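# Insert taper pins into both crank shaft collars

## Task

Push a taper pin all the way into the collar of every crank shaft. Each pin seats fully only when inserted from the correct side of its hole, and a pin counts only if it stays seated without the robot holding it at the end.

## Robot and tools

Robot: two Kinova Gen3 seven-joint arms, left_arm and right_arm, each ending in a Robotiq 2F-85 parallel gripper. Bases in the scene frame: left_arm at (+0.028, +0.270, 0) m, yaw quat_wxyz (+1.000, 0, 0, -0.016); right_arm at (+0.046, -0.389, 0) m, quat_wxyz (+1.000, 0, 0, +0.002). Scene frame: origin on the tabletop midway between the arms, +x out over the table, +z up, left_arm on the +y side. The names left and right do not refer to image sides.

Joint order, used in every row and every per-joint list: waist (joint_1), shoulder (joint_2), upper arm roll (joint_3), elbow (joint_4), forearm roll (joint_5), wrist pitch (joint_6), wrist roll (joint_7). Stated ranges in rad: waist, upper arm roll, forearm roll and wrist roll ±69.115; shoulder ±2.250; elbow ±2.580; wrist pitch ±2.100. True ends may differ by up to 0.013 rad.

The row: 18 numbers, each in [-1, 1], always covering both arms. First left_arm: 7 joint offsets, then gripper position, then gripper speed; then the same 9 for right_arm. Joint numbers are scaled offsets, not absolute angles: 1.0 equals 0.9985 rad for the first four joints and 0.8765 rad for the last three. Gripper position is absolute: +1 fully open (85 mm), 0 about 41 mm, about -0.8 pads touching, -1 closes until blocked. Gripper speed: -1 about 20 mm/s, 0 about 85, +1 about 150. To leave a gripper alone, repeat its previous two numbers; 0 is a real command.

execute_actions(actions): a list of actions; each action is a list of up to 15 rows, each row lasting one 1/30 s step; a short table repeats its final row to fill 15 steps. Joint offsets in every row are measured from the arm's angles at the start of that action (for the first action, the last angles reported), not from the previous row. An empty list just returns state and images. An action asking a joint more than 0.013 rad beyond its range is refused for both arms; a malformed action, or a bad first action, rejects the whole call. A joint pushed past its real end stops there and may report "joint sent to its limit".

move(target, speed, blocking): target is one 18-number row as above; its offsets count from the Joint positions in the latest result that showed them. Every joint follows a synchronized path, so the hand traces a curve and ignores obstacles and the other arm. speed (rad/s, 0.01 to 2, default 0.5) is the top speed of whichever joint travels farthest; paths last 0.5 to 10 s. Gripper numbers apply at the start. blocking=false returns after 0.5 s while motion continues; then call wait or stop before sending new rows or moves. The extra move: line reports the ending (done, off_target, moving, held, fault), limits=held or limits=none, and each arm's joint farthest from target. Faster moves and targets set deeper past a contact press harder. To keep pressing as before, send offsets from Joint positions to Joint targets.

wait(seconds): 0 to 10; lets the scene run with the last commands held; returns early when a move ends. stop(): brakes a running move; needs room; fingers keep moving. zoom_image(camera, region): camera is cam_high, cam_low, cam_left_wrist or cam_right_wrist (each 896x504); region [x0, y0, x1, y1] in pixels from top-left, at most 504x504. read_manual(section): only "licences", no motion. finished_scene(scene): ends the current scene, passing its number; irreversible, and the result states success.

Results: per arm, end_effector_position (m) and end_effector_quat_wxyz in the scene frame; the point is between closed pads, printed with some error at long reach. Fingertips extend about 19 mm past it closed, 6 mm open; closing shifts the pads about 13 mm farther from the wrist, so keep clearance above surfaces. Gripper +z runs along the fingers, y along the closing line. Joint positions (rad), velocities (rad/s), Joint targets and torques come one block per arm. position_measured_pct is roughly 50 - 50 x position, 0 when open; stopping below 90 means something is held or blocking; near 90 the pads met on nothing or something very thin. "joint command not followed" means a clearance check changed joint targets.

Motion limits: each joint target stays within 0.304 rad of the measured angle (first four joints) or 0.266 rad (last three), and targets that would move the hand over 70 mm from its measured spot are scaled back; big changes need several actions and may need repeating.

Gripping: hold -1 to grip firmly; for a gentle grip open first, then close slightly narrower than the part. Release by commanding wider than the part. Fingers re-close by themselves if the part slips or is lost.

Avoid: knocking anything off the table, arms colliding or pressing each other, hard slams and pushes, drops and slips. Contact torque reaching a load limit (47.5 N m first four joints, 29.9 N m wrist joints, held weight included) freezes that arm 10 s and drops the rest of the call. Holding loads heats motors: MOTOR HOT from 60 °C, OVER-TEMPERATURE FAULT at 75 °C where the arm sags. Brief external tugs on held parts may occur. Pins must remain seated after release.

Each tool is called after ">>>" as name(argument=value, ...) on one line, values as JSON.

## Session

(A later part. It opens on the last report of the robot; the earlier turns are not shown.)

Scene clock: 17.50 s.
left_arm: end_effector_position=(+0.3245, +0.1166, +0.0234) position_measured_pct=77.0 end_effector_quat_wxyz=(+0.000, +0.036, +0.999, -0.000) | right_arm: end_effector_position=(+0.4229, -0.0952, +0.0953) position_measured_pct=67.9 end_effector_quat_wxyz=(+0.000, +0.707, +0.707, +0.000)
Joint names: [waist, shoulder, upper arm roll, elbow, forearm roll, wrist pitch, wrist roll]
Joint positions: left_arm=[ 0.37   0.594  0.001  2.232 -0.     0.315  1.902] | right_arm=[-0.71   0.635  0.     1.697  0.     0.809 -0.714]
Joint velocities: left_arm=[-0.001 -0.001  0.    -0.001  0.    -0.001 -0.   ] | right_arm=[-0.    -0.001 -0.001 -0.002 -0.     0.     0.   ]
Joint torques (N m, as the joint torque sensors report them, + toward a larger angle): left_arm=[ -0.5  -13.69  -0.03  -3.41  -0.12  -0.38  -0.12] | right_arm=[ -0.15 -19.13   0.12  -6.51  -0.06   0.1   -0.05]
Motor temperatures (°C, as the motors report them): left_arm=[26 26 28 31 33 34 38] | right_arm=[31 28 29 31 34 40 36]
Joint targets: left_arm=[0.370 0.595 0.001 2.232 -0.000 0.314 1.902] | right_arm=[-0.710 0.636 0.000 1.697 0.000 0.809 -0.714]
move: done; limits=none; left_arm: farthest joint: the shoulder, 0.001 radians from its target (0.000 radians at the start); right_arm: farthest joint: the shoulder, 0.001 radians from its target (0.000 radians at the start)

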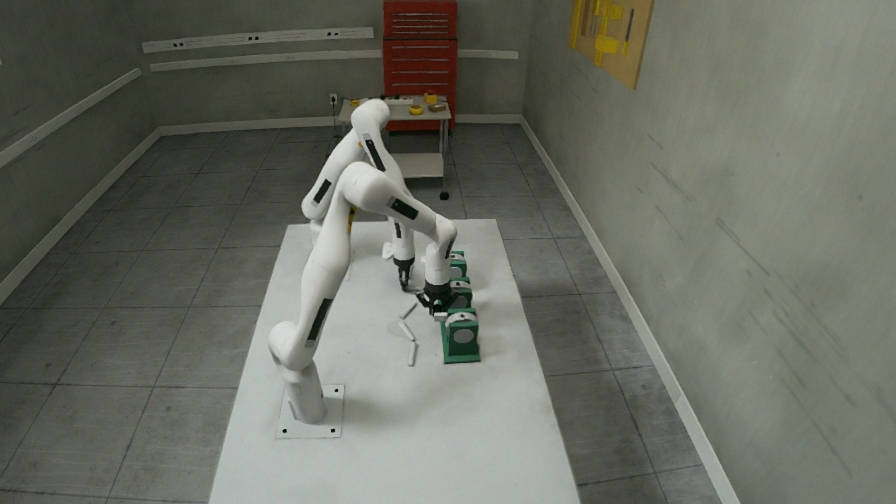

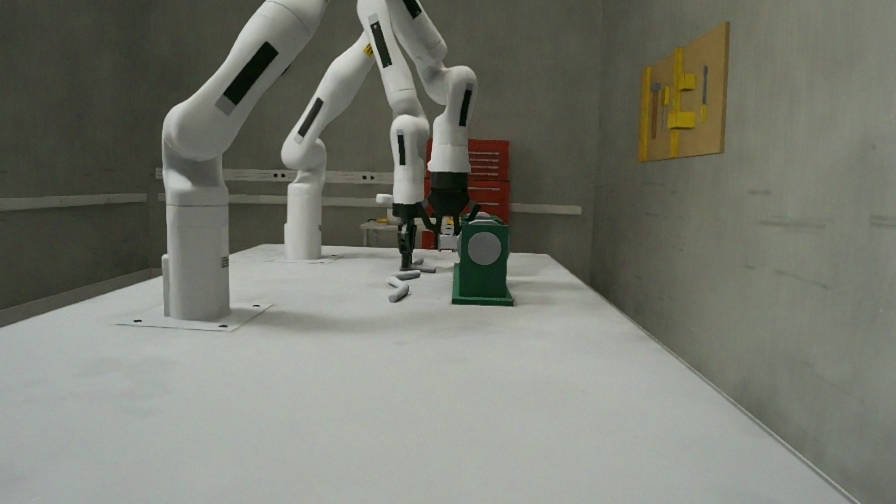

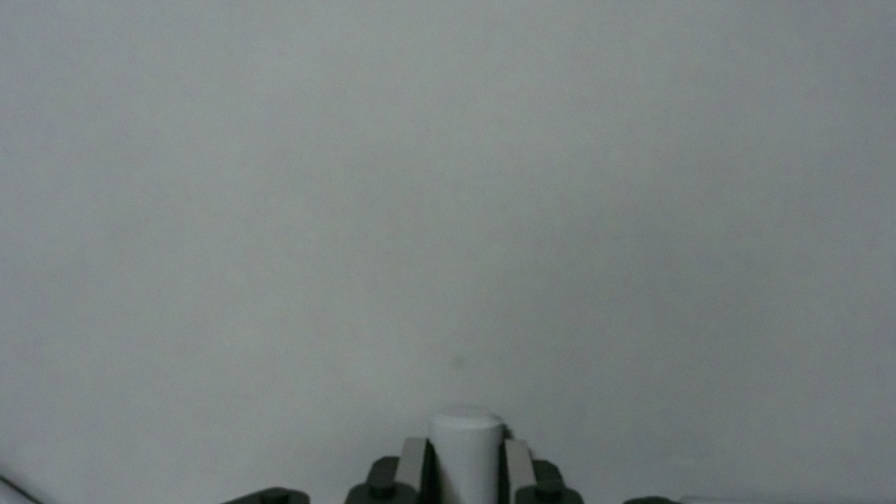

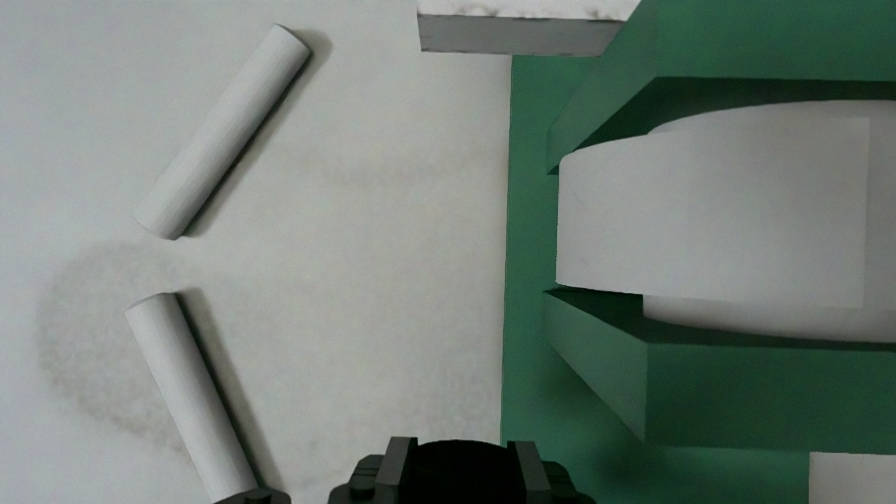

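>>> move(target=[-0.03,-0.27,0,-0.066,0,0.376,0,-1,0,0.0126,-0.0407,0,-0.0665,0,0.1228,0.0144,-0.42,0], speed=0.35)

Scene clock: 20.33 s.
left_arm: end_effector_position=(+0.3228, +0.1280, +0.1222) position_measured_pct=77.0 end_effector_quat_wxyz=(+0.003, +0.021, +1.000, -0.001) | right_arm: end_effector_position=(+0.4316, -0.0951, +0.1290) position_measured_pct=67.9 end_effector_quat_wxyz=(-0.000, +0.707, +0.707, -0.002)
Joint names: [waist, shoulder, upper arm roll, elbow, forearm roll, wrist pitch, wrist roll]
Joint positions: left_arm=[ 0.34   0.325  0.001  2.166 -0.     0.645  1.902] | right_arm=[-0.698  0.598 -0.     1.631 -0.     0.916 -0.702]
Joint velocities: left_arm=[-0.001 -0.003 -0.002  0.     0.    -0.001 -0.   ] | right_arm=[ 0.    -0.    -0.001 -0.001  0.     0.001  0.   ]
Joint torques (N m, as the joint torque sensors report them, + toward a larger angle): left_arm=[ -0.34 -12.94  -0.45  -5.6   -0.21  -0.33  -0.34] | right_arm=[  0.47 -21.89   0.84  -7.6    0.04   0.31   0.24]
Motor temperatures (°C, as the motors report them): left_arm=[26 26 28 31 33 34 38] | right_arm=[31 28 29 31 34 40 36]
Joint targets: left_arm=[0.340 0.324 0.001 2.166 -0.000 0.645 1.902] | right_arm=[-0.698 0.595 0.000 1.630 0.000 0.917 -0.702]
move: done; limits=none; left_arm: farthest joint: the waist, 0.000 radians from its target (0.030 radians at the start); right_arm: farthest joint: the shoulder, 0.004 radians from its target (0.041 radians at the start)

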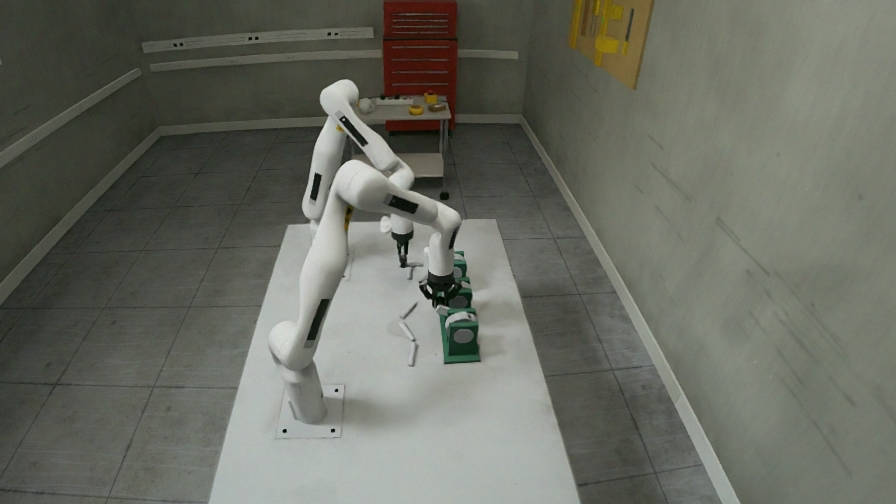

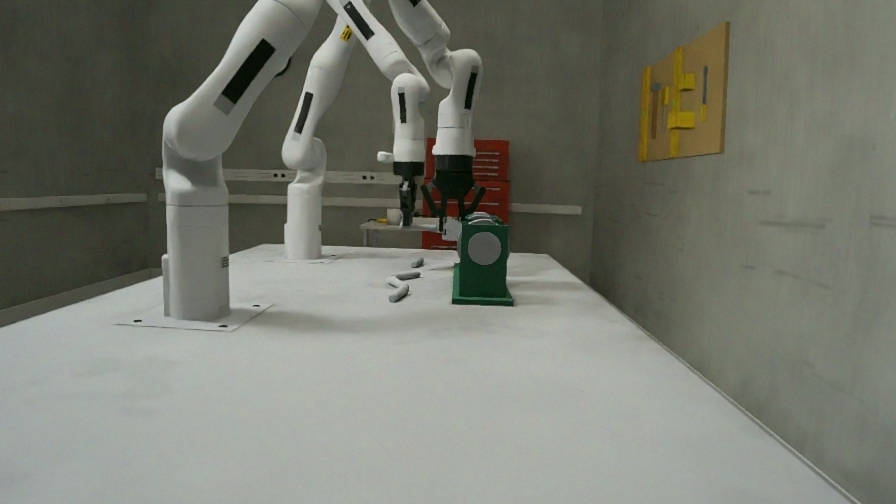

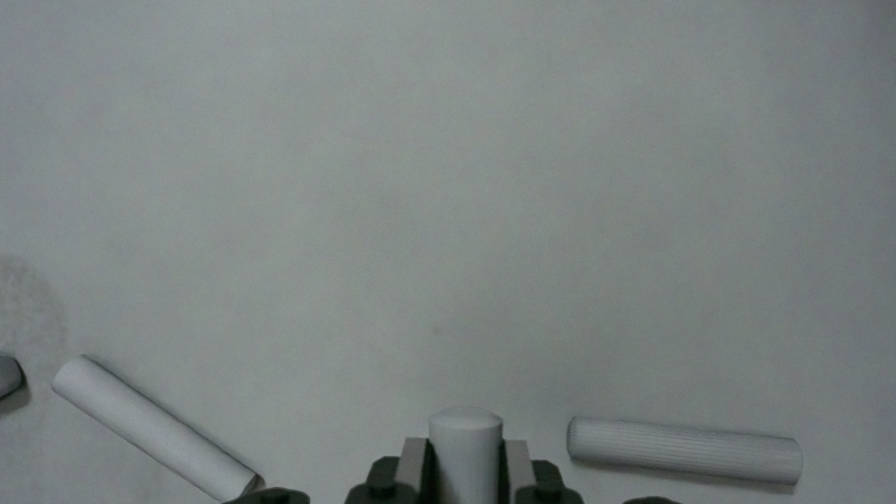

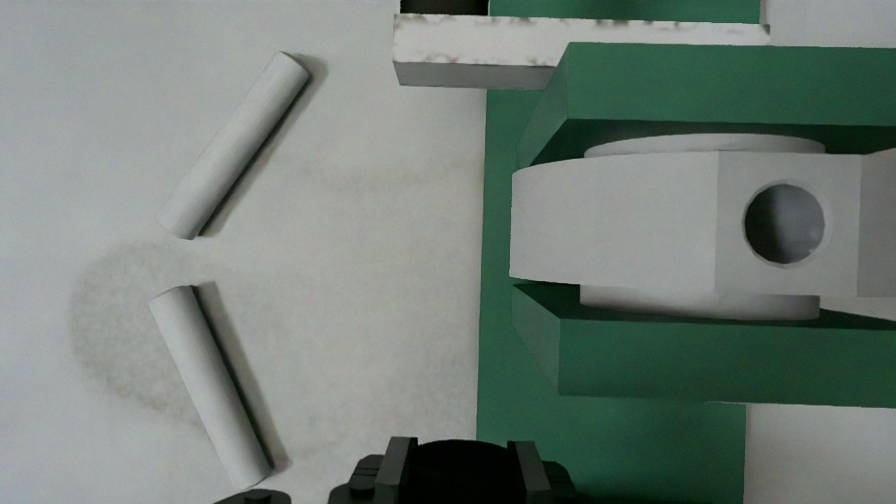

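>>> move(target=[-0.32,0.0375,0,-0.133,0.4,0.317,0.027,-1,0,0.0343,0.0027,0,-0.1133,0,0.122,0.039,-0.42,0], speed=0.6)

>>> move(target=[-0.32,0.0375,0,-0.133,0.4,0.317,0.027,-1,0,0.0414,0.0507,0,-0.1312,0,0.0917,0.0471,-0.42,0], speed=0.6)

>>> move(target=[-0.0586,0.304,0,-0.12,0.3,0.31,0.037,-1,0,0.0371,0.0772,0,-0.1163,0,0.0445,0.0422,-0.42,0], speed=0.5)

Scene clock: 23.73 s.
left_arm: end_effector_position=(+0.3404, +0.1432, +0.1513) position_measured_pct=77.0 end_effector_quat_wxyz=(-0.111, -0.263, +0.952, -0.109) | right_arm: end_effector_position=(+0.4569, -0.0950, +0.1553) position_measured_pct=67.9 end_effector_quat_wxyz=(-0.001, +0.707, +0.707, -0.002)
Joint names: [waist, shoulder, upper arm roll, elbow, forearm roll, wrist pitch, wrist roll]
Joint positions: left_arm=[0.021 0.362 0.001 2.033 0.35  0.922 1.925] | right_arm=[-0.665  0.603 -0.001  1.52  -0.001  1.024 -0.667]
Joint velocities: left_arm=[-0.002  0.     0.001  0.     0.    -0.001  0.   ] | right_arm=[ 0.     0.    -0.001  0.     0.     0.001  0.   ]
Joint torques (N m, as the joint torque sensors report them, + toward a larger angle): left_arm=[  0.09 -13.41   0.69  -6.2    0.65   0.44  -0.06] | right_arm=[  0.5  -21.67   1.1   -8.62   0.36  -0.1    0.27]
Motor temperatures (°C, as the motors report them): left_arm=[26 26 28 31 33 34 38] | right_arm=[31 28 29 31 34 40 36]
Joint targets: left_arm=[0.020 0.362 0.001 2.033 0.350 0.922 1.925] | right_arm=[-0.664 0.601 -0.000 1.518 -0.000 1.023 -0.667]
move: done; limits=none; left_arm: farthest joint: the wrist pitch, 0.001 radians from its target (0.278 radians at the start); right_arm: farthest joint: the shoulder, 0.002 radians from its target (0.003 radians at the start)

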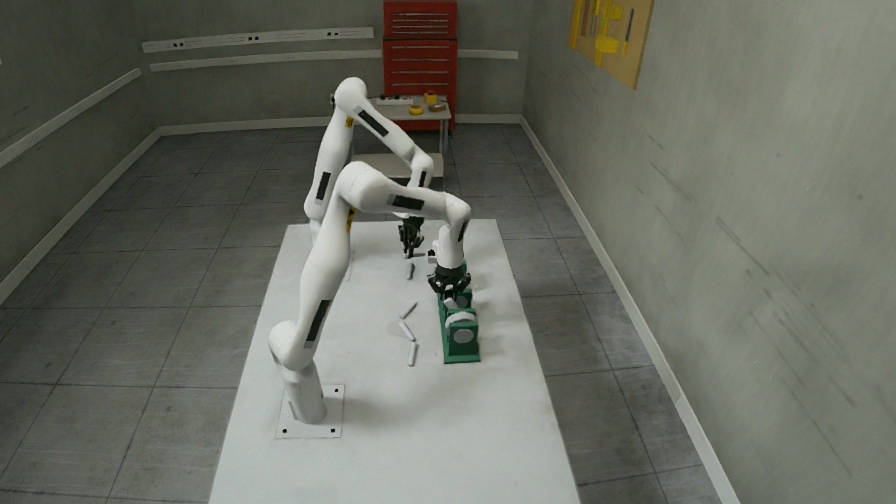

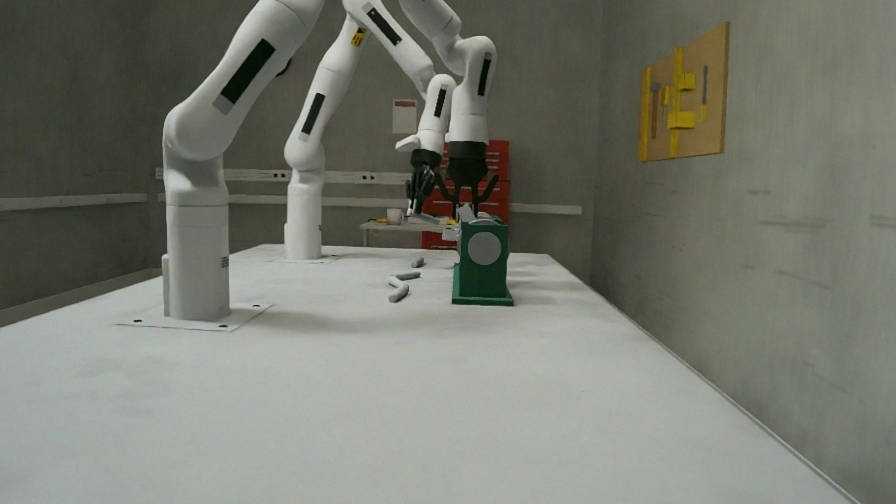

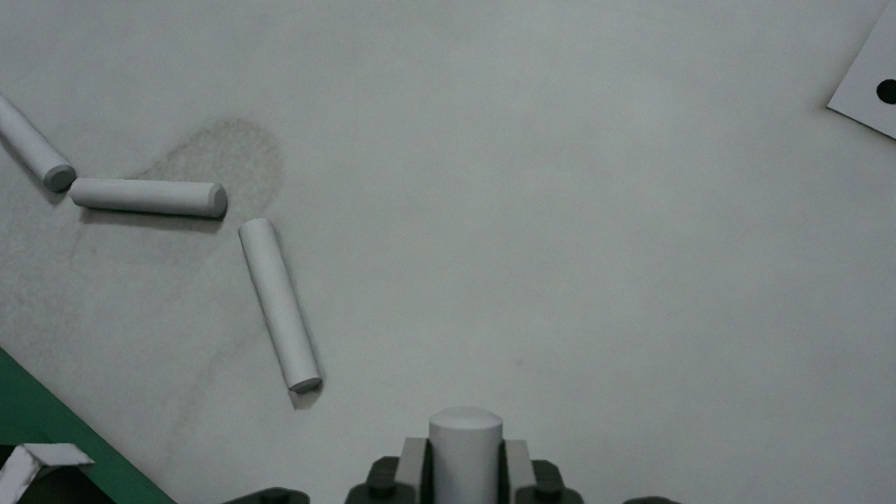

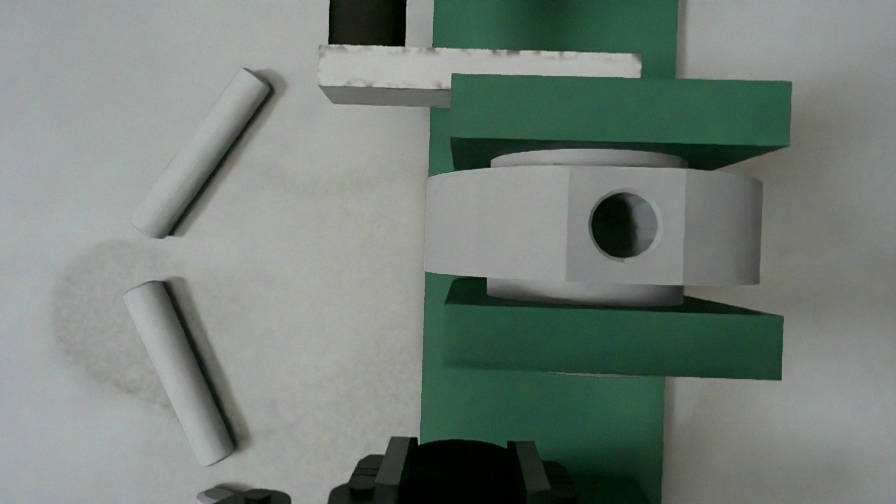

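Scene clock: 24.97 s.
left_arm: end_effector_position=(+0.4061, +0.1535, +0.2227) position_measured_pct=77.0 end_effector_quat_wxyz=(-0.184, -0.463, +0.820, -0.283) | right_arm: end_effector_position=(+0.4916, -0.0949, +0.1652) position_measured_pct=67.9 end_effector_quat_wxyz=(-0.002, +0.707, +0.707, -0.003)
Joint names: [waist, shoulder, upper arm roll, elbow, forearm roll, wrist pitch, wrist roll]
Joint positions: left_arm=[-0.299  0.4    0.     1.901  0.701  1.2    1.949] | right_arm=[-0.624  0.652 -0.001  1.39  -0.002  1.106 -0.626]
Joint velocities: left_arm=[-0.003 -0.    -0.    -0.     0.     0.001 -0.   ] | right_arm=[ 0.    -0.001  0.001  0.002  0.     0.001  0.   ]
Joint torques (N m, as the joint torque sensors report them, + toward a larger angle): left_arm=[ -0.64 -14.92   0.6   -6.49   1.41   1.45  -0.19] | right_arm=[  0.09 -20.31   1.14  -8.71   0.28  -0.61   0.22]
Motor temperatures (°C, as the motors report them): left_arm=[26 26 28 31 33 34 38] | right_arm=[31 28 29 31 34 40 36]
Joint targets: left_arm=[-0.299 0.399 0.001 1.901 0.701 1.200 1.949] | right_arm=[-0.623 0.654 -0.001 1.389 -0.001 1.104 -0.626]
move: done; limits=none; left_arm: farthest joint: the upper arm roll, 0.001 radians from its target (0.000 radians at the start); right_arm: farthest joint: the shoulder, 0.001 radians from its target (0.051 radians at the start)

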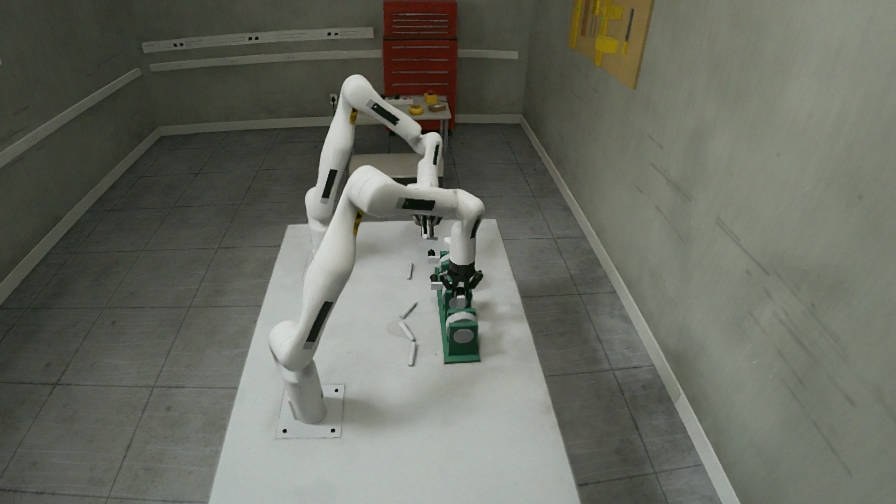

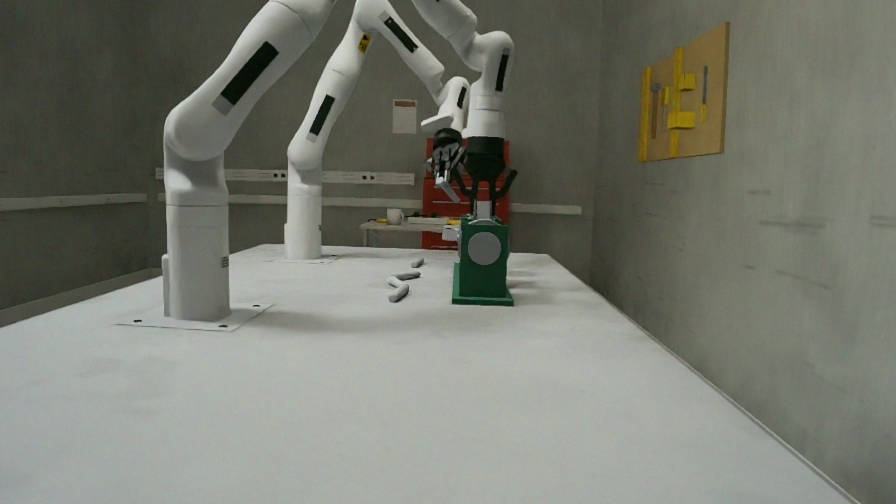

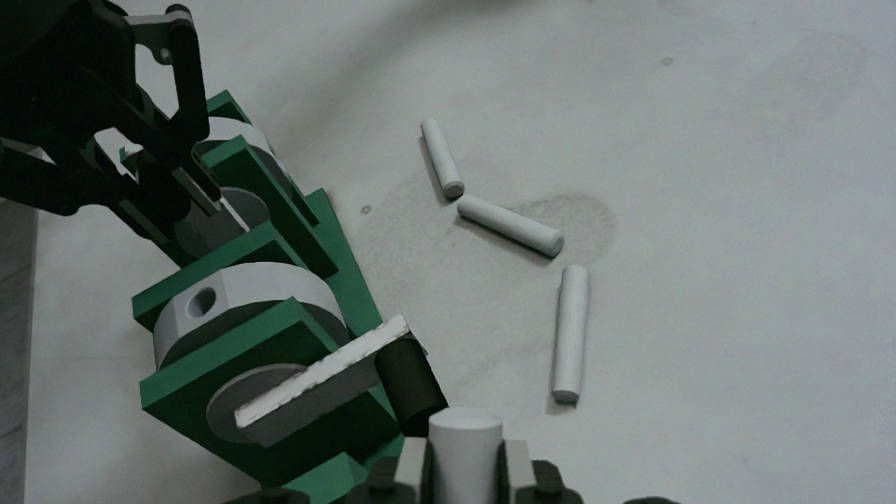

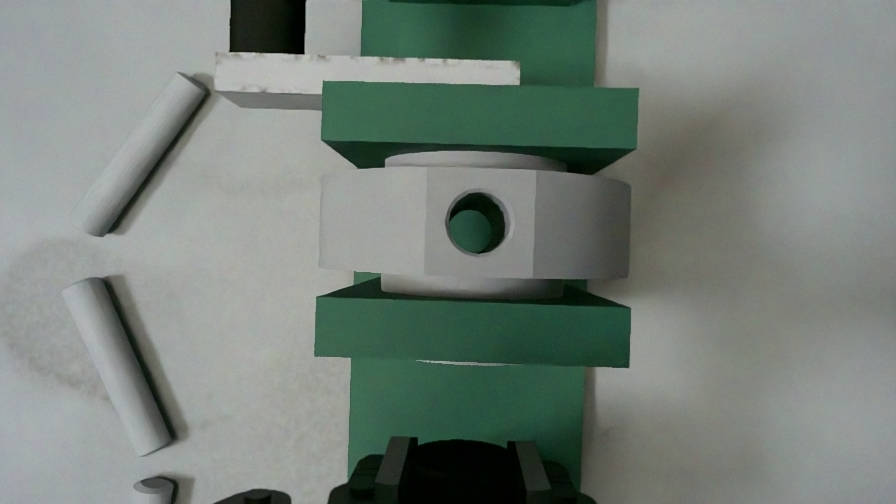

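Scene clock: 26.17 s.
left_arm: end_effector_position=(+0.4422, +0.1149, +0.2250) position_measured_pct=77.0 end_effector_quat_wxyz=(-0.368, -0.502, +0.679, -0.390) | right_arm: end_effector_position=(+0.5273, -0.0948, +0.1562) position_measured_pct=67.9 end_effector_quat_wxyz=(-0.002, +0.707, +0.707, -0.003)
Joint names: [waist, shoulder, upper arm roll, elbow, forearm roll, wrist pitch, wrist roll]
Joint positions: left_arm=[-0.357  0.703  0.     1.781  0.964  1.472  1.982] | right_arm=[-0.587  0.728 -0.001  1.274 -0.002  1.146 -0.589]
Joint velocities: left_arm=[ 0.     0.002  0.    -0.    -0.     0.    -0.   ] | right_arm=[ 0.     0.001  0.001 -0.002 -0.     0.     0.   ]
Joint torques (N m, as the joint torque sensors report them, + toward a larger angle): left_arm=[ -0.41 -19.39   1.96  -4.71   1.65   2.68  -0.56] | right_arm=[  0.   -21.37   0.7   -8.03   0.12  -0.22   0.08]
Motor temperatures (°C, as the motors report them): left_arm=[26 26 28 31 33 34 38] | right_arm=[31 28 29 31 34 40 36]
Joint targets: left_arm=[-0.357 0.703 0.000 1.781 0.964 1.472 1.982] | right_arm=[-0.587 0.729 -0.001 1.273 -0.002 1.145 -0.589]
move: done; limits=none; left_arm: farthest joint: the shoulder, 0.001 radians from its target (0.304 radians at the start); right_arm: farthest joint: the shoulder, 0.001 radians from its target (0.077 radians at the start)

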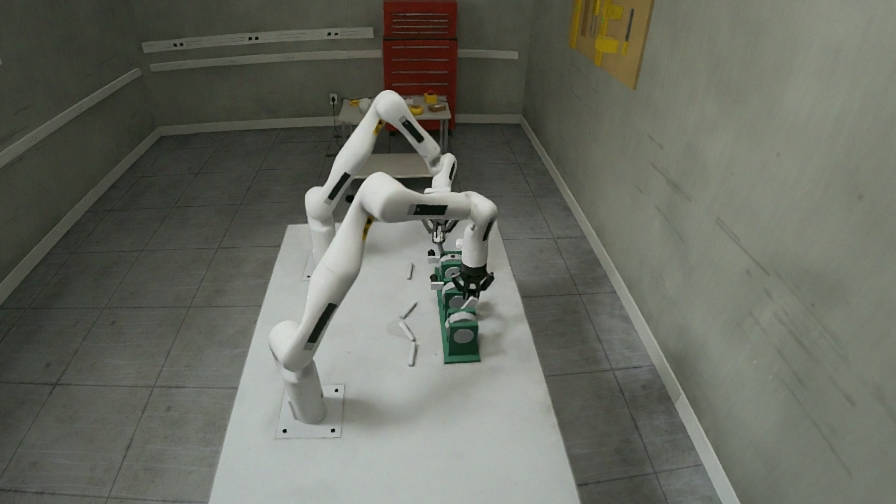

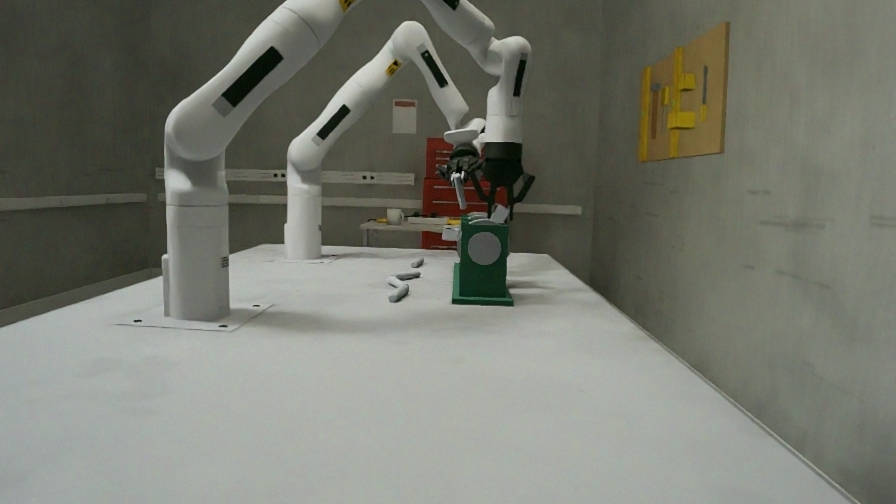

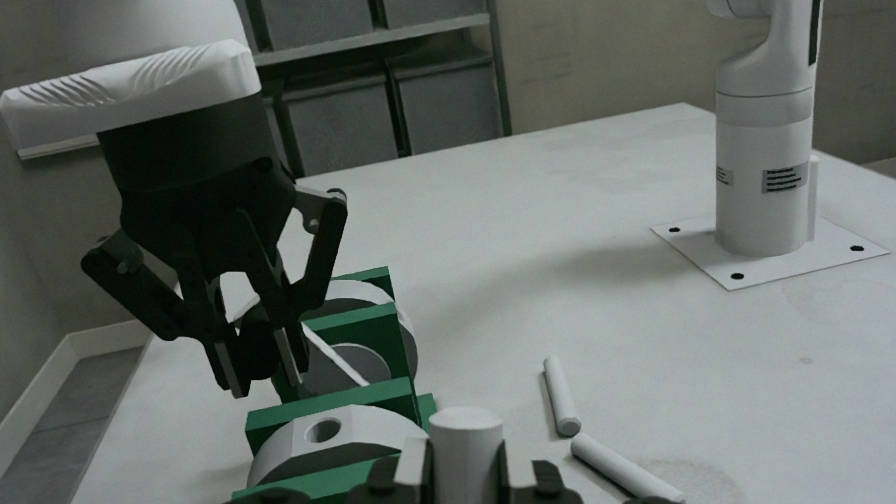

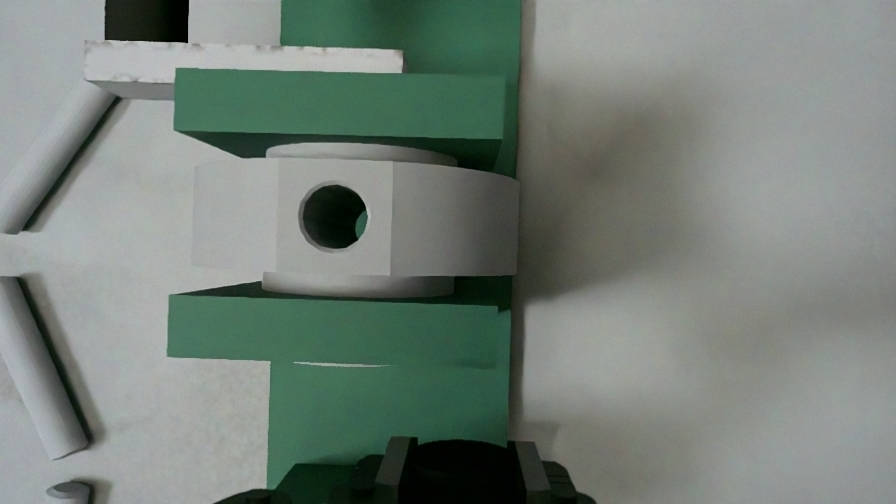

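>>> move(target=[-0.06,0.3046,0,-0.1214,0.2978,0.3095,0.038,-1,0,0.0262,0.0794,0.001,-0.0714,0.002,-0.0164,0.0276,-0.42,0], speed=0.5)

>>> move(target=[0,0,0,0,0,0,0,-1,0,0.0086,0.0605,0,0,0,-0.069,0.0098,-0.42,0], speed=0.12)

Scene clock: 27.83 s.
left_arm: end_effector_position=(+0.5000, +0.1233, +0.2304) position_measured_pct=77.0 end_effector_quat_wxyz=(+0.500, +0.500, -0.500, +0.500) | right_arm: end_effector_position=(+0.5542, -0.0948, +0.1296) position_measured_pct=67.9 end_effector_quat_wxyz=(-0.001, +0.707, +0.707, -0.002)
Joint names: [waist, shoulder, upper arm roll, elbow, forearm roll, wrist pitch, wrist roll]
Joint positions: left_arm=[-0.417  1.007  0.     1.66   1.225  1.743  2.015] | right_arm=[-0.561  0.808 -0.001  1.204 -0.001  1.133 -0.565]
Joint velocities: left_arm=[-0.     0.002 -0.002 -0.001  0.    -0.001  0.   ] | right_arm=[ 0.     0.001 -0.001 -0.001  0.     0.     0.   ]
Joint torques (N m, as the joint torque sensors report them, + toward a larger angle): left_arm=[ -0.36 -21.41   3.05  -3.36   1.28   2.94  -0.06] | right_arm=[  0.72 -24.41   1.48  -9.53   0.36  -0.83  -0.05]
Motor temperatures (°C, as the motors report them): left_arm=[26 26 28 31 33 34 38] | right_arm=[31 28 29 31 34 40 36]
Joint targets: left_arm=[-0.417 1.007 0.000 1.660 1.225 1.743 2.015] | right_arm=[-0.560 0.807 -0.000 1.202 0.000 1.131 -0.565]
move: done; limits=none; left_arm: farthest joint: the waist, 0.000 radians from its target (0.060 radians at the start); right_arm: farthest joint: the elbow, 0.002 radians from its target (0.071 radians at the start)

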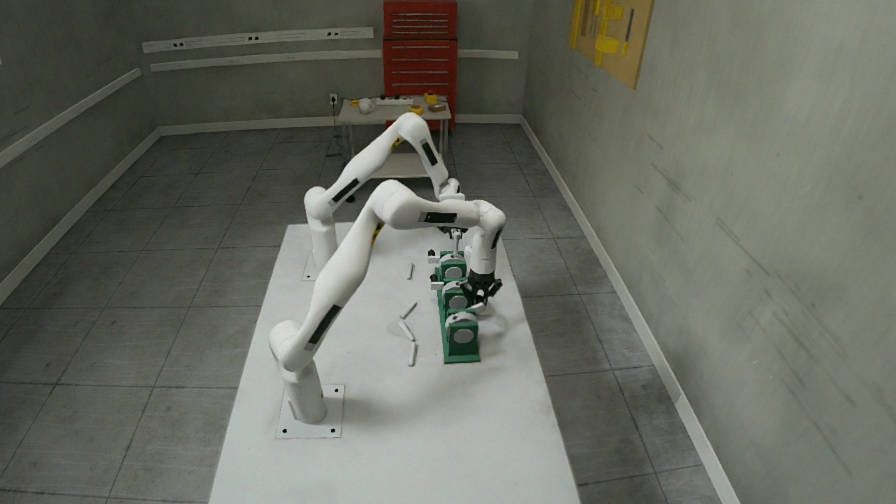

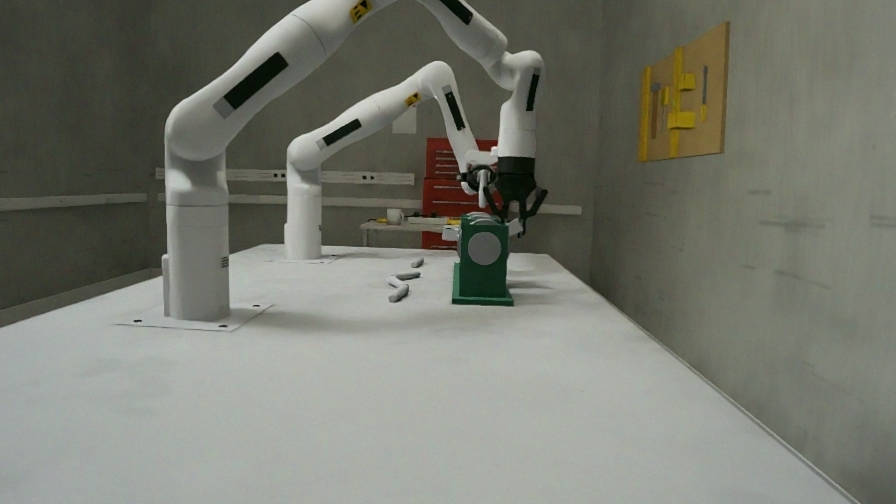

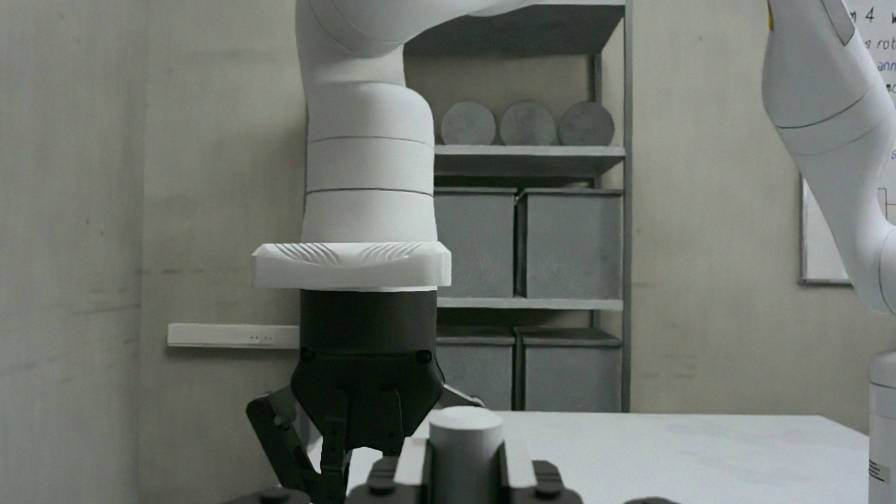

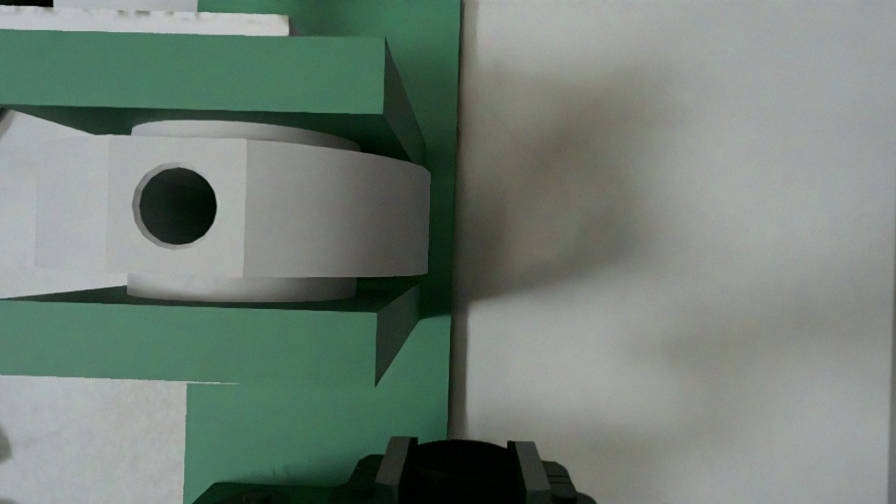

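Scene clock: 28.63 s.
left_arm: end_effector_position=(+0.5000, +0.1233, +0.2304) position_measured_pct=77.0 end_effector_quat_wxyz=(+0.500, +0.500, -0.500, +0.500) | right_arm: end_effector_position=(+0.5630, -0.0948, +0.0939) position_measured_pct=67.9 end_effector_quat_wxyz=(-0.002, +0.707, +0.707, -0.003)
Joint names: [waist, shoulder, upper arm roll, elbow, forearm roll, wrist pitch, wrist roll]
Joint positions: left_arm=[-0.417  1.007  0.     1.66   1.225  1.743  2.015] | right_arm=[-0.553  0.868 -0.002  1.205 -0.001  1.074 -0.557]
Joint velocities: left_arm=[-0.     0.    -0.001 -0.    -0.    -0.     0.   ] | right_arm=[ 0.     0.    -0.001  0.    -0.    -0.001 -0.   ]
Joint torques (N m, as the joint torque sensors report them, + toward a larger angle): left_arm=[  0.01 -21.28   2.86  -2.93   1.59   2.96  -0.07] | right_arm=[ -0.3  -24.03   1.    -8.55   0.29  -0.24   0.05]
Motor temperatures (°C, as the motors report them): left_arm=[26 26 28 31 33 34 38] | right_arm=[31 28 29 31 34 40 36]
Joint targets: left_arm=[-0.417 1.007 0.000 1.660 1.225 1.743 2.015] | right_arm=[-0.553 0.869 -0.001 1.204 -0.001 1.073 -0.557]
move: done; limits=none; left_arm: farthest joint: the waist, 0.000 radians from its target (0.000 radians at the start); right_arm: farthest joint: the wrist pitch, 0.002 radians from its target (0.061 radians at the start)

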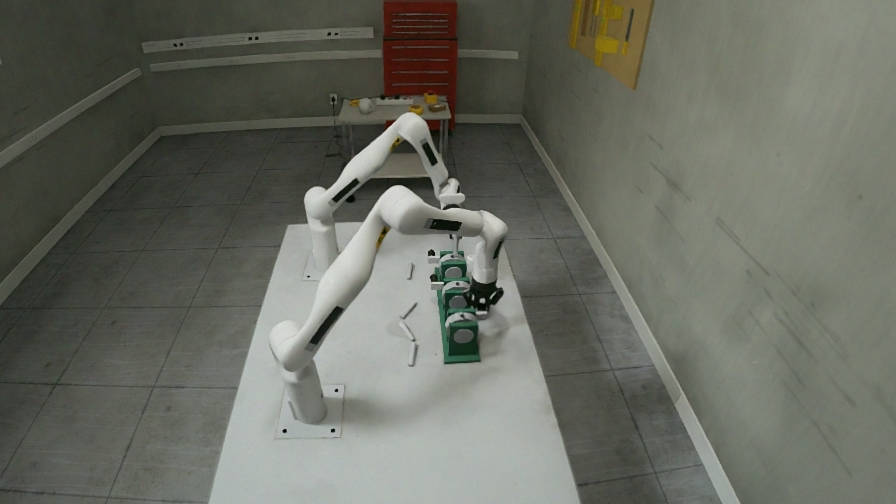

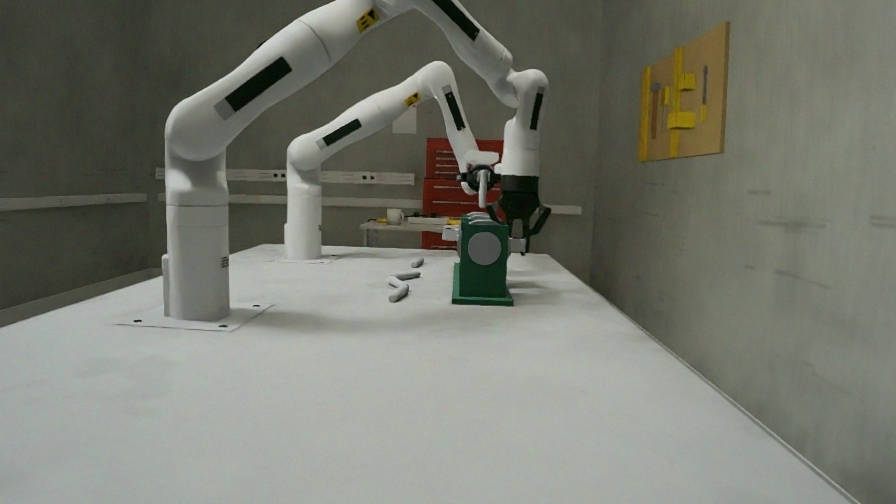

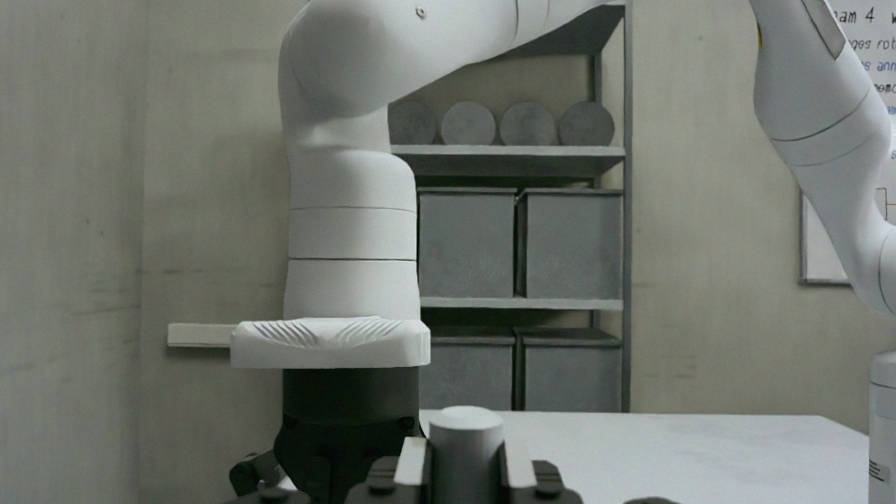

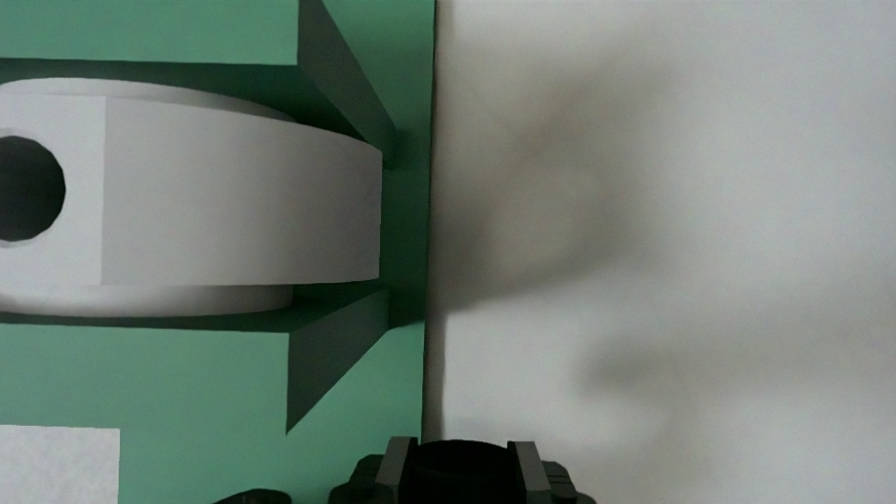

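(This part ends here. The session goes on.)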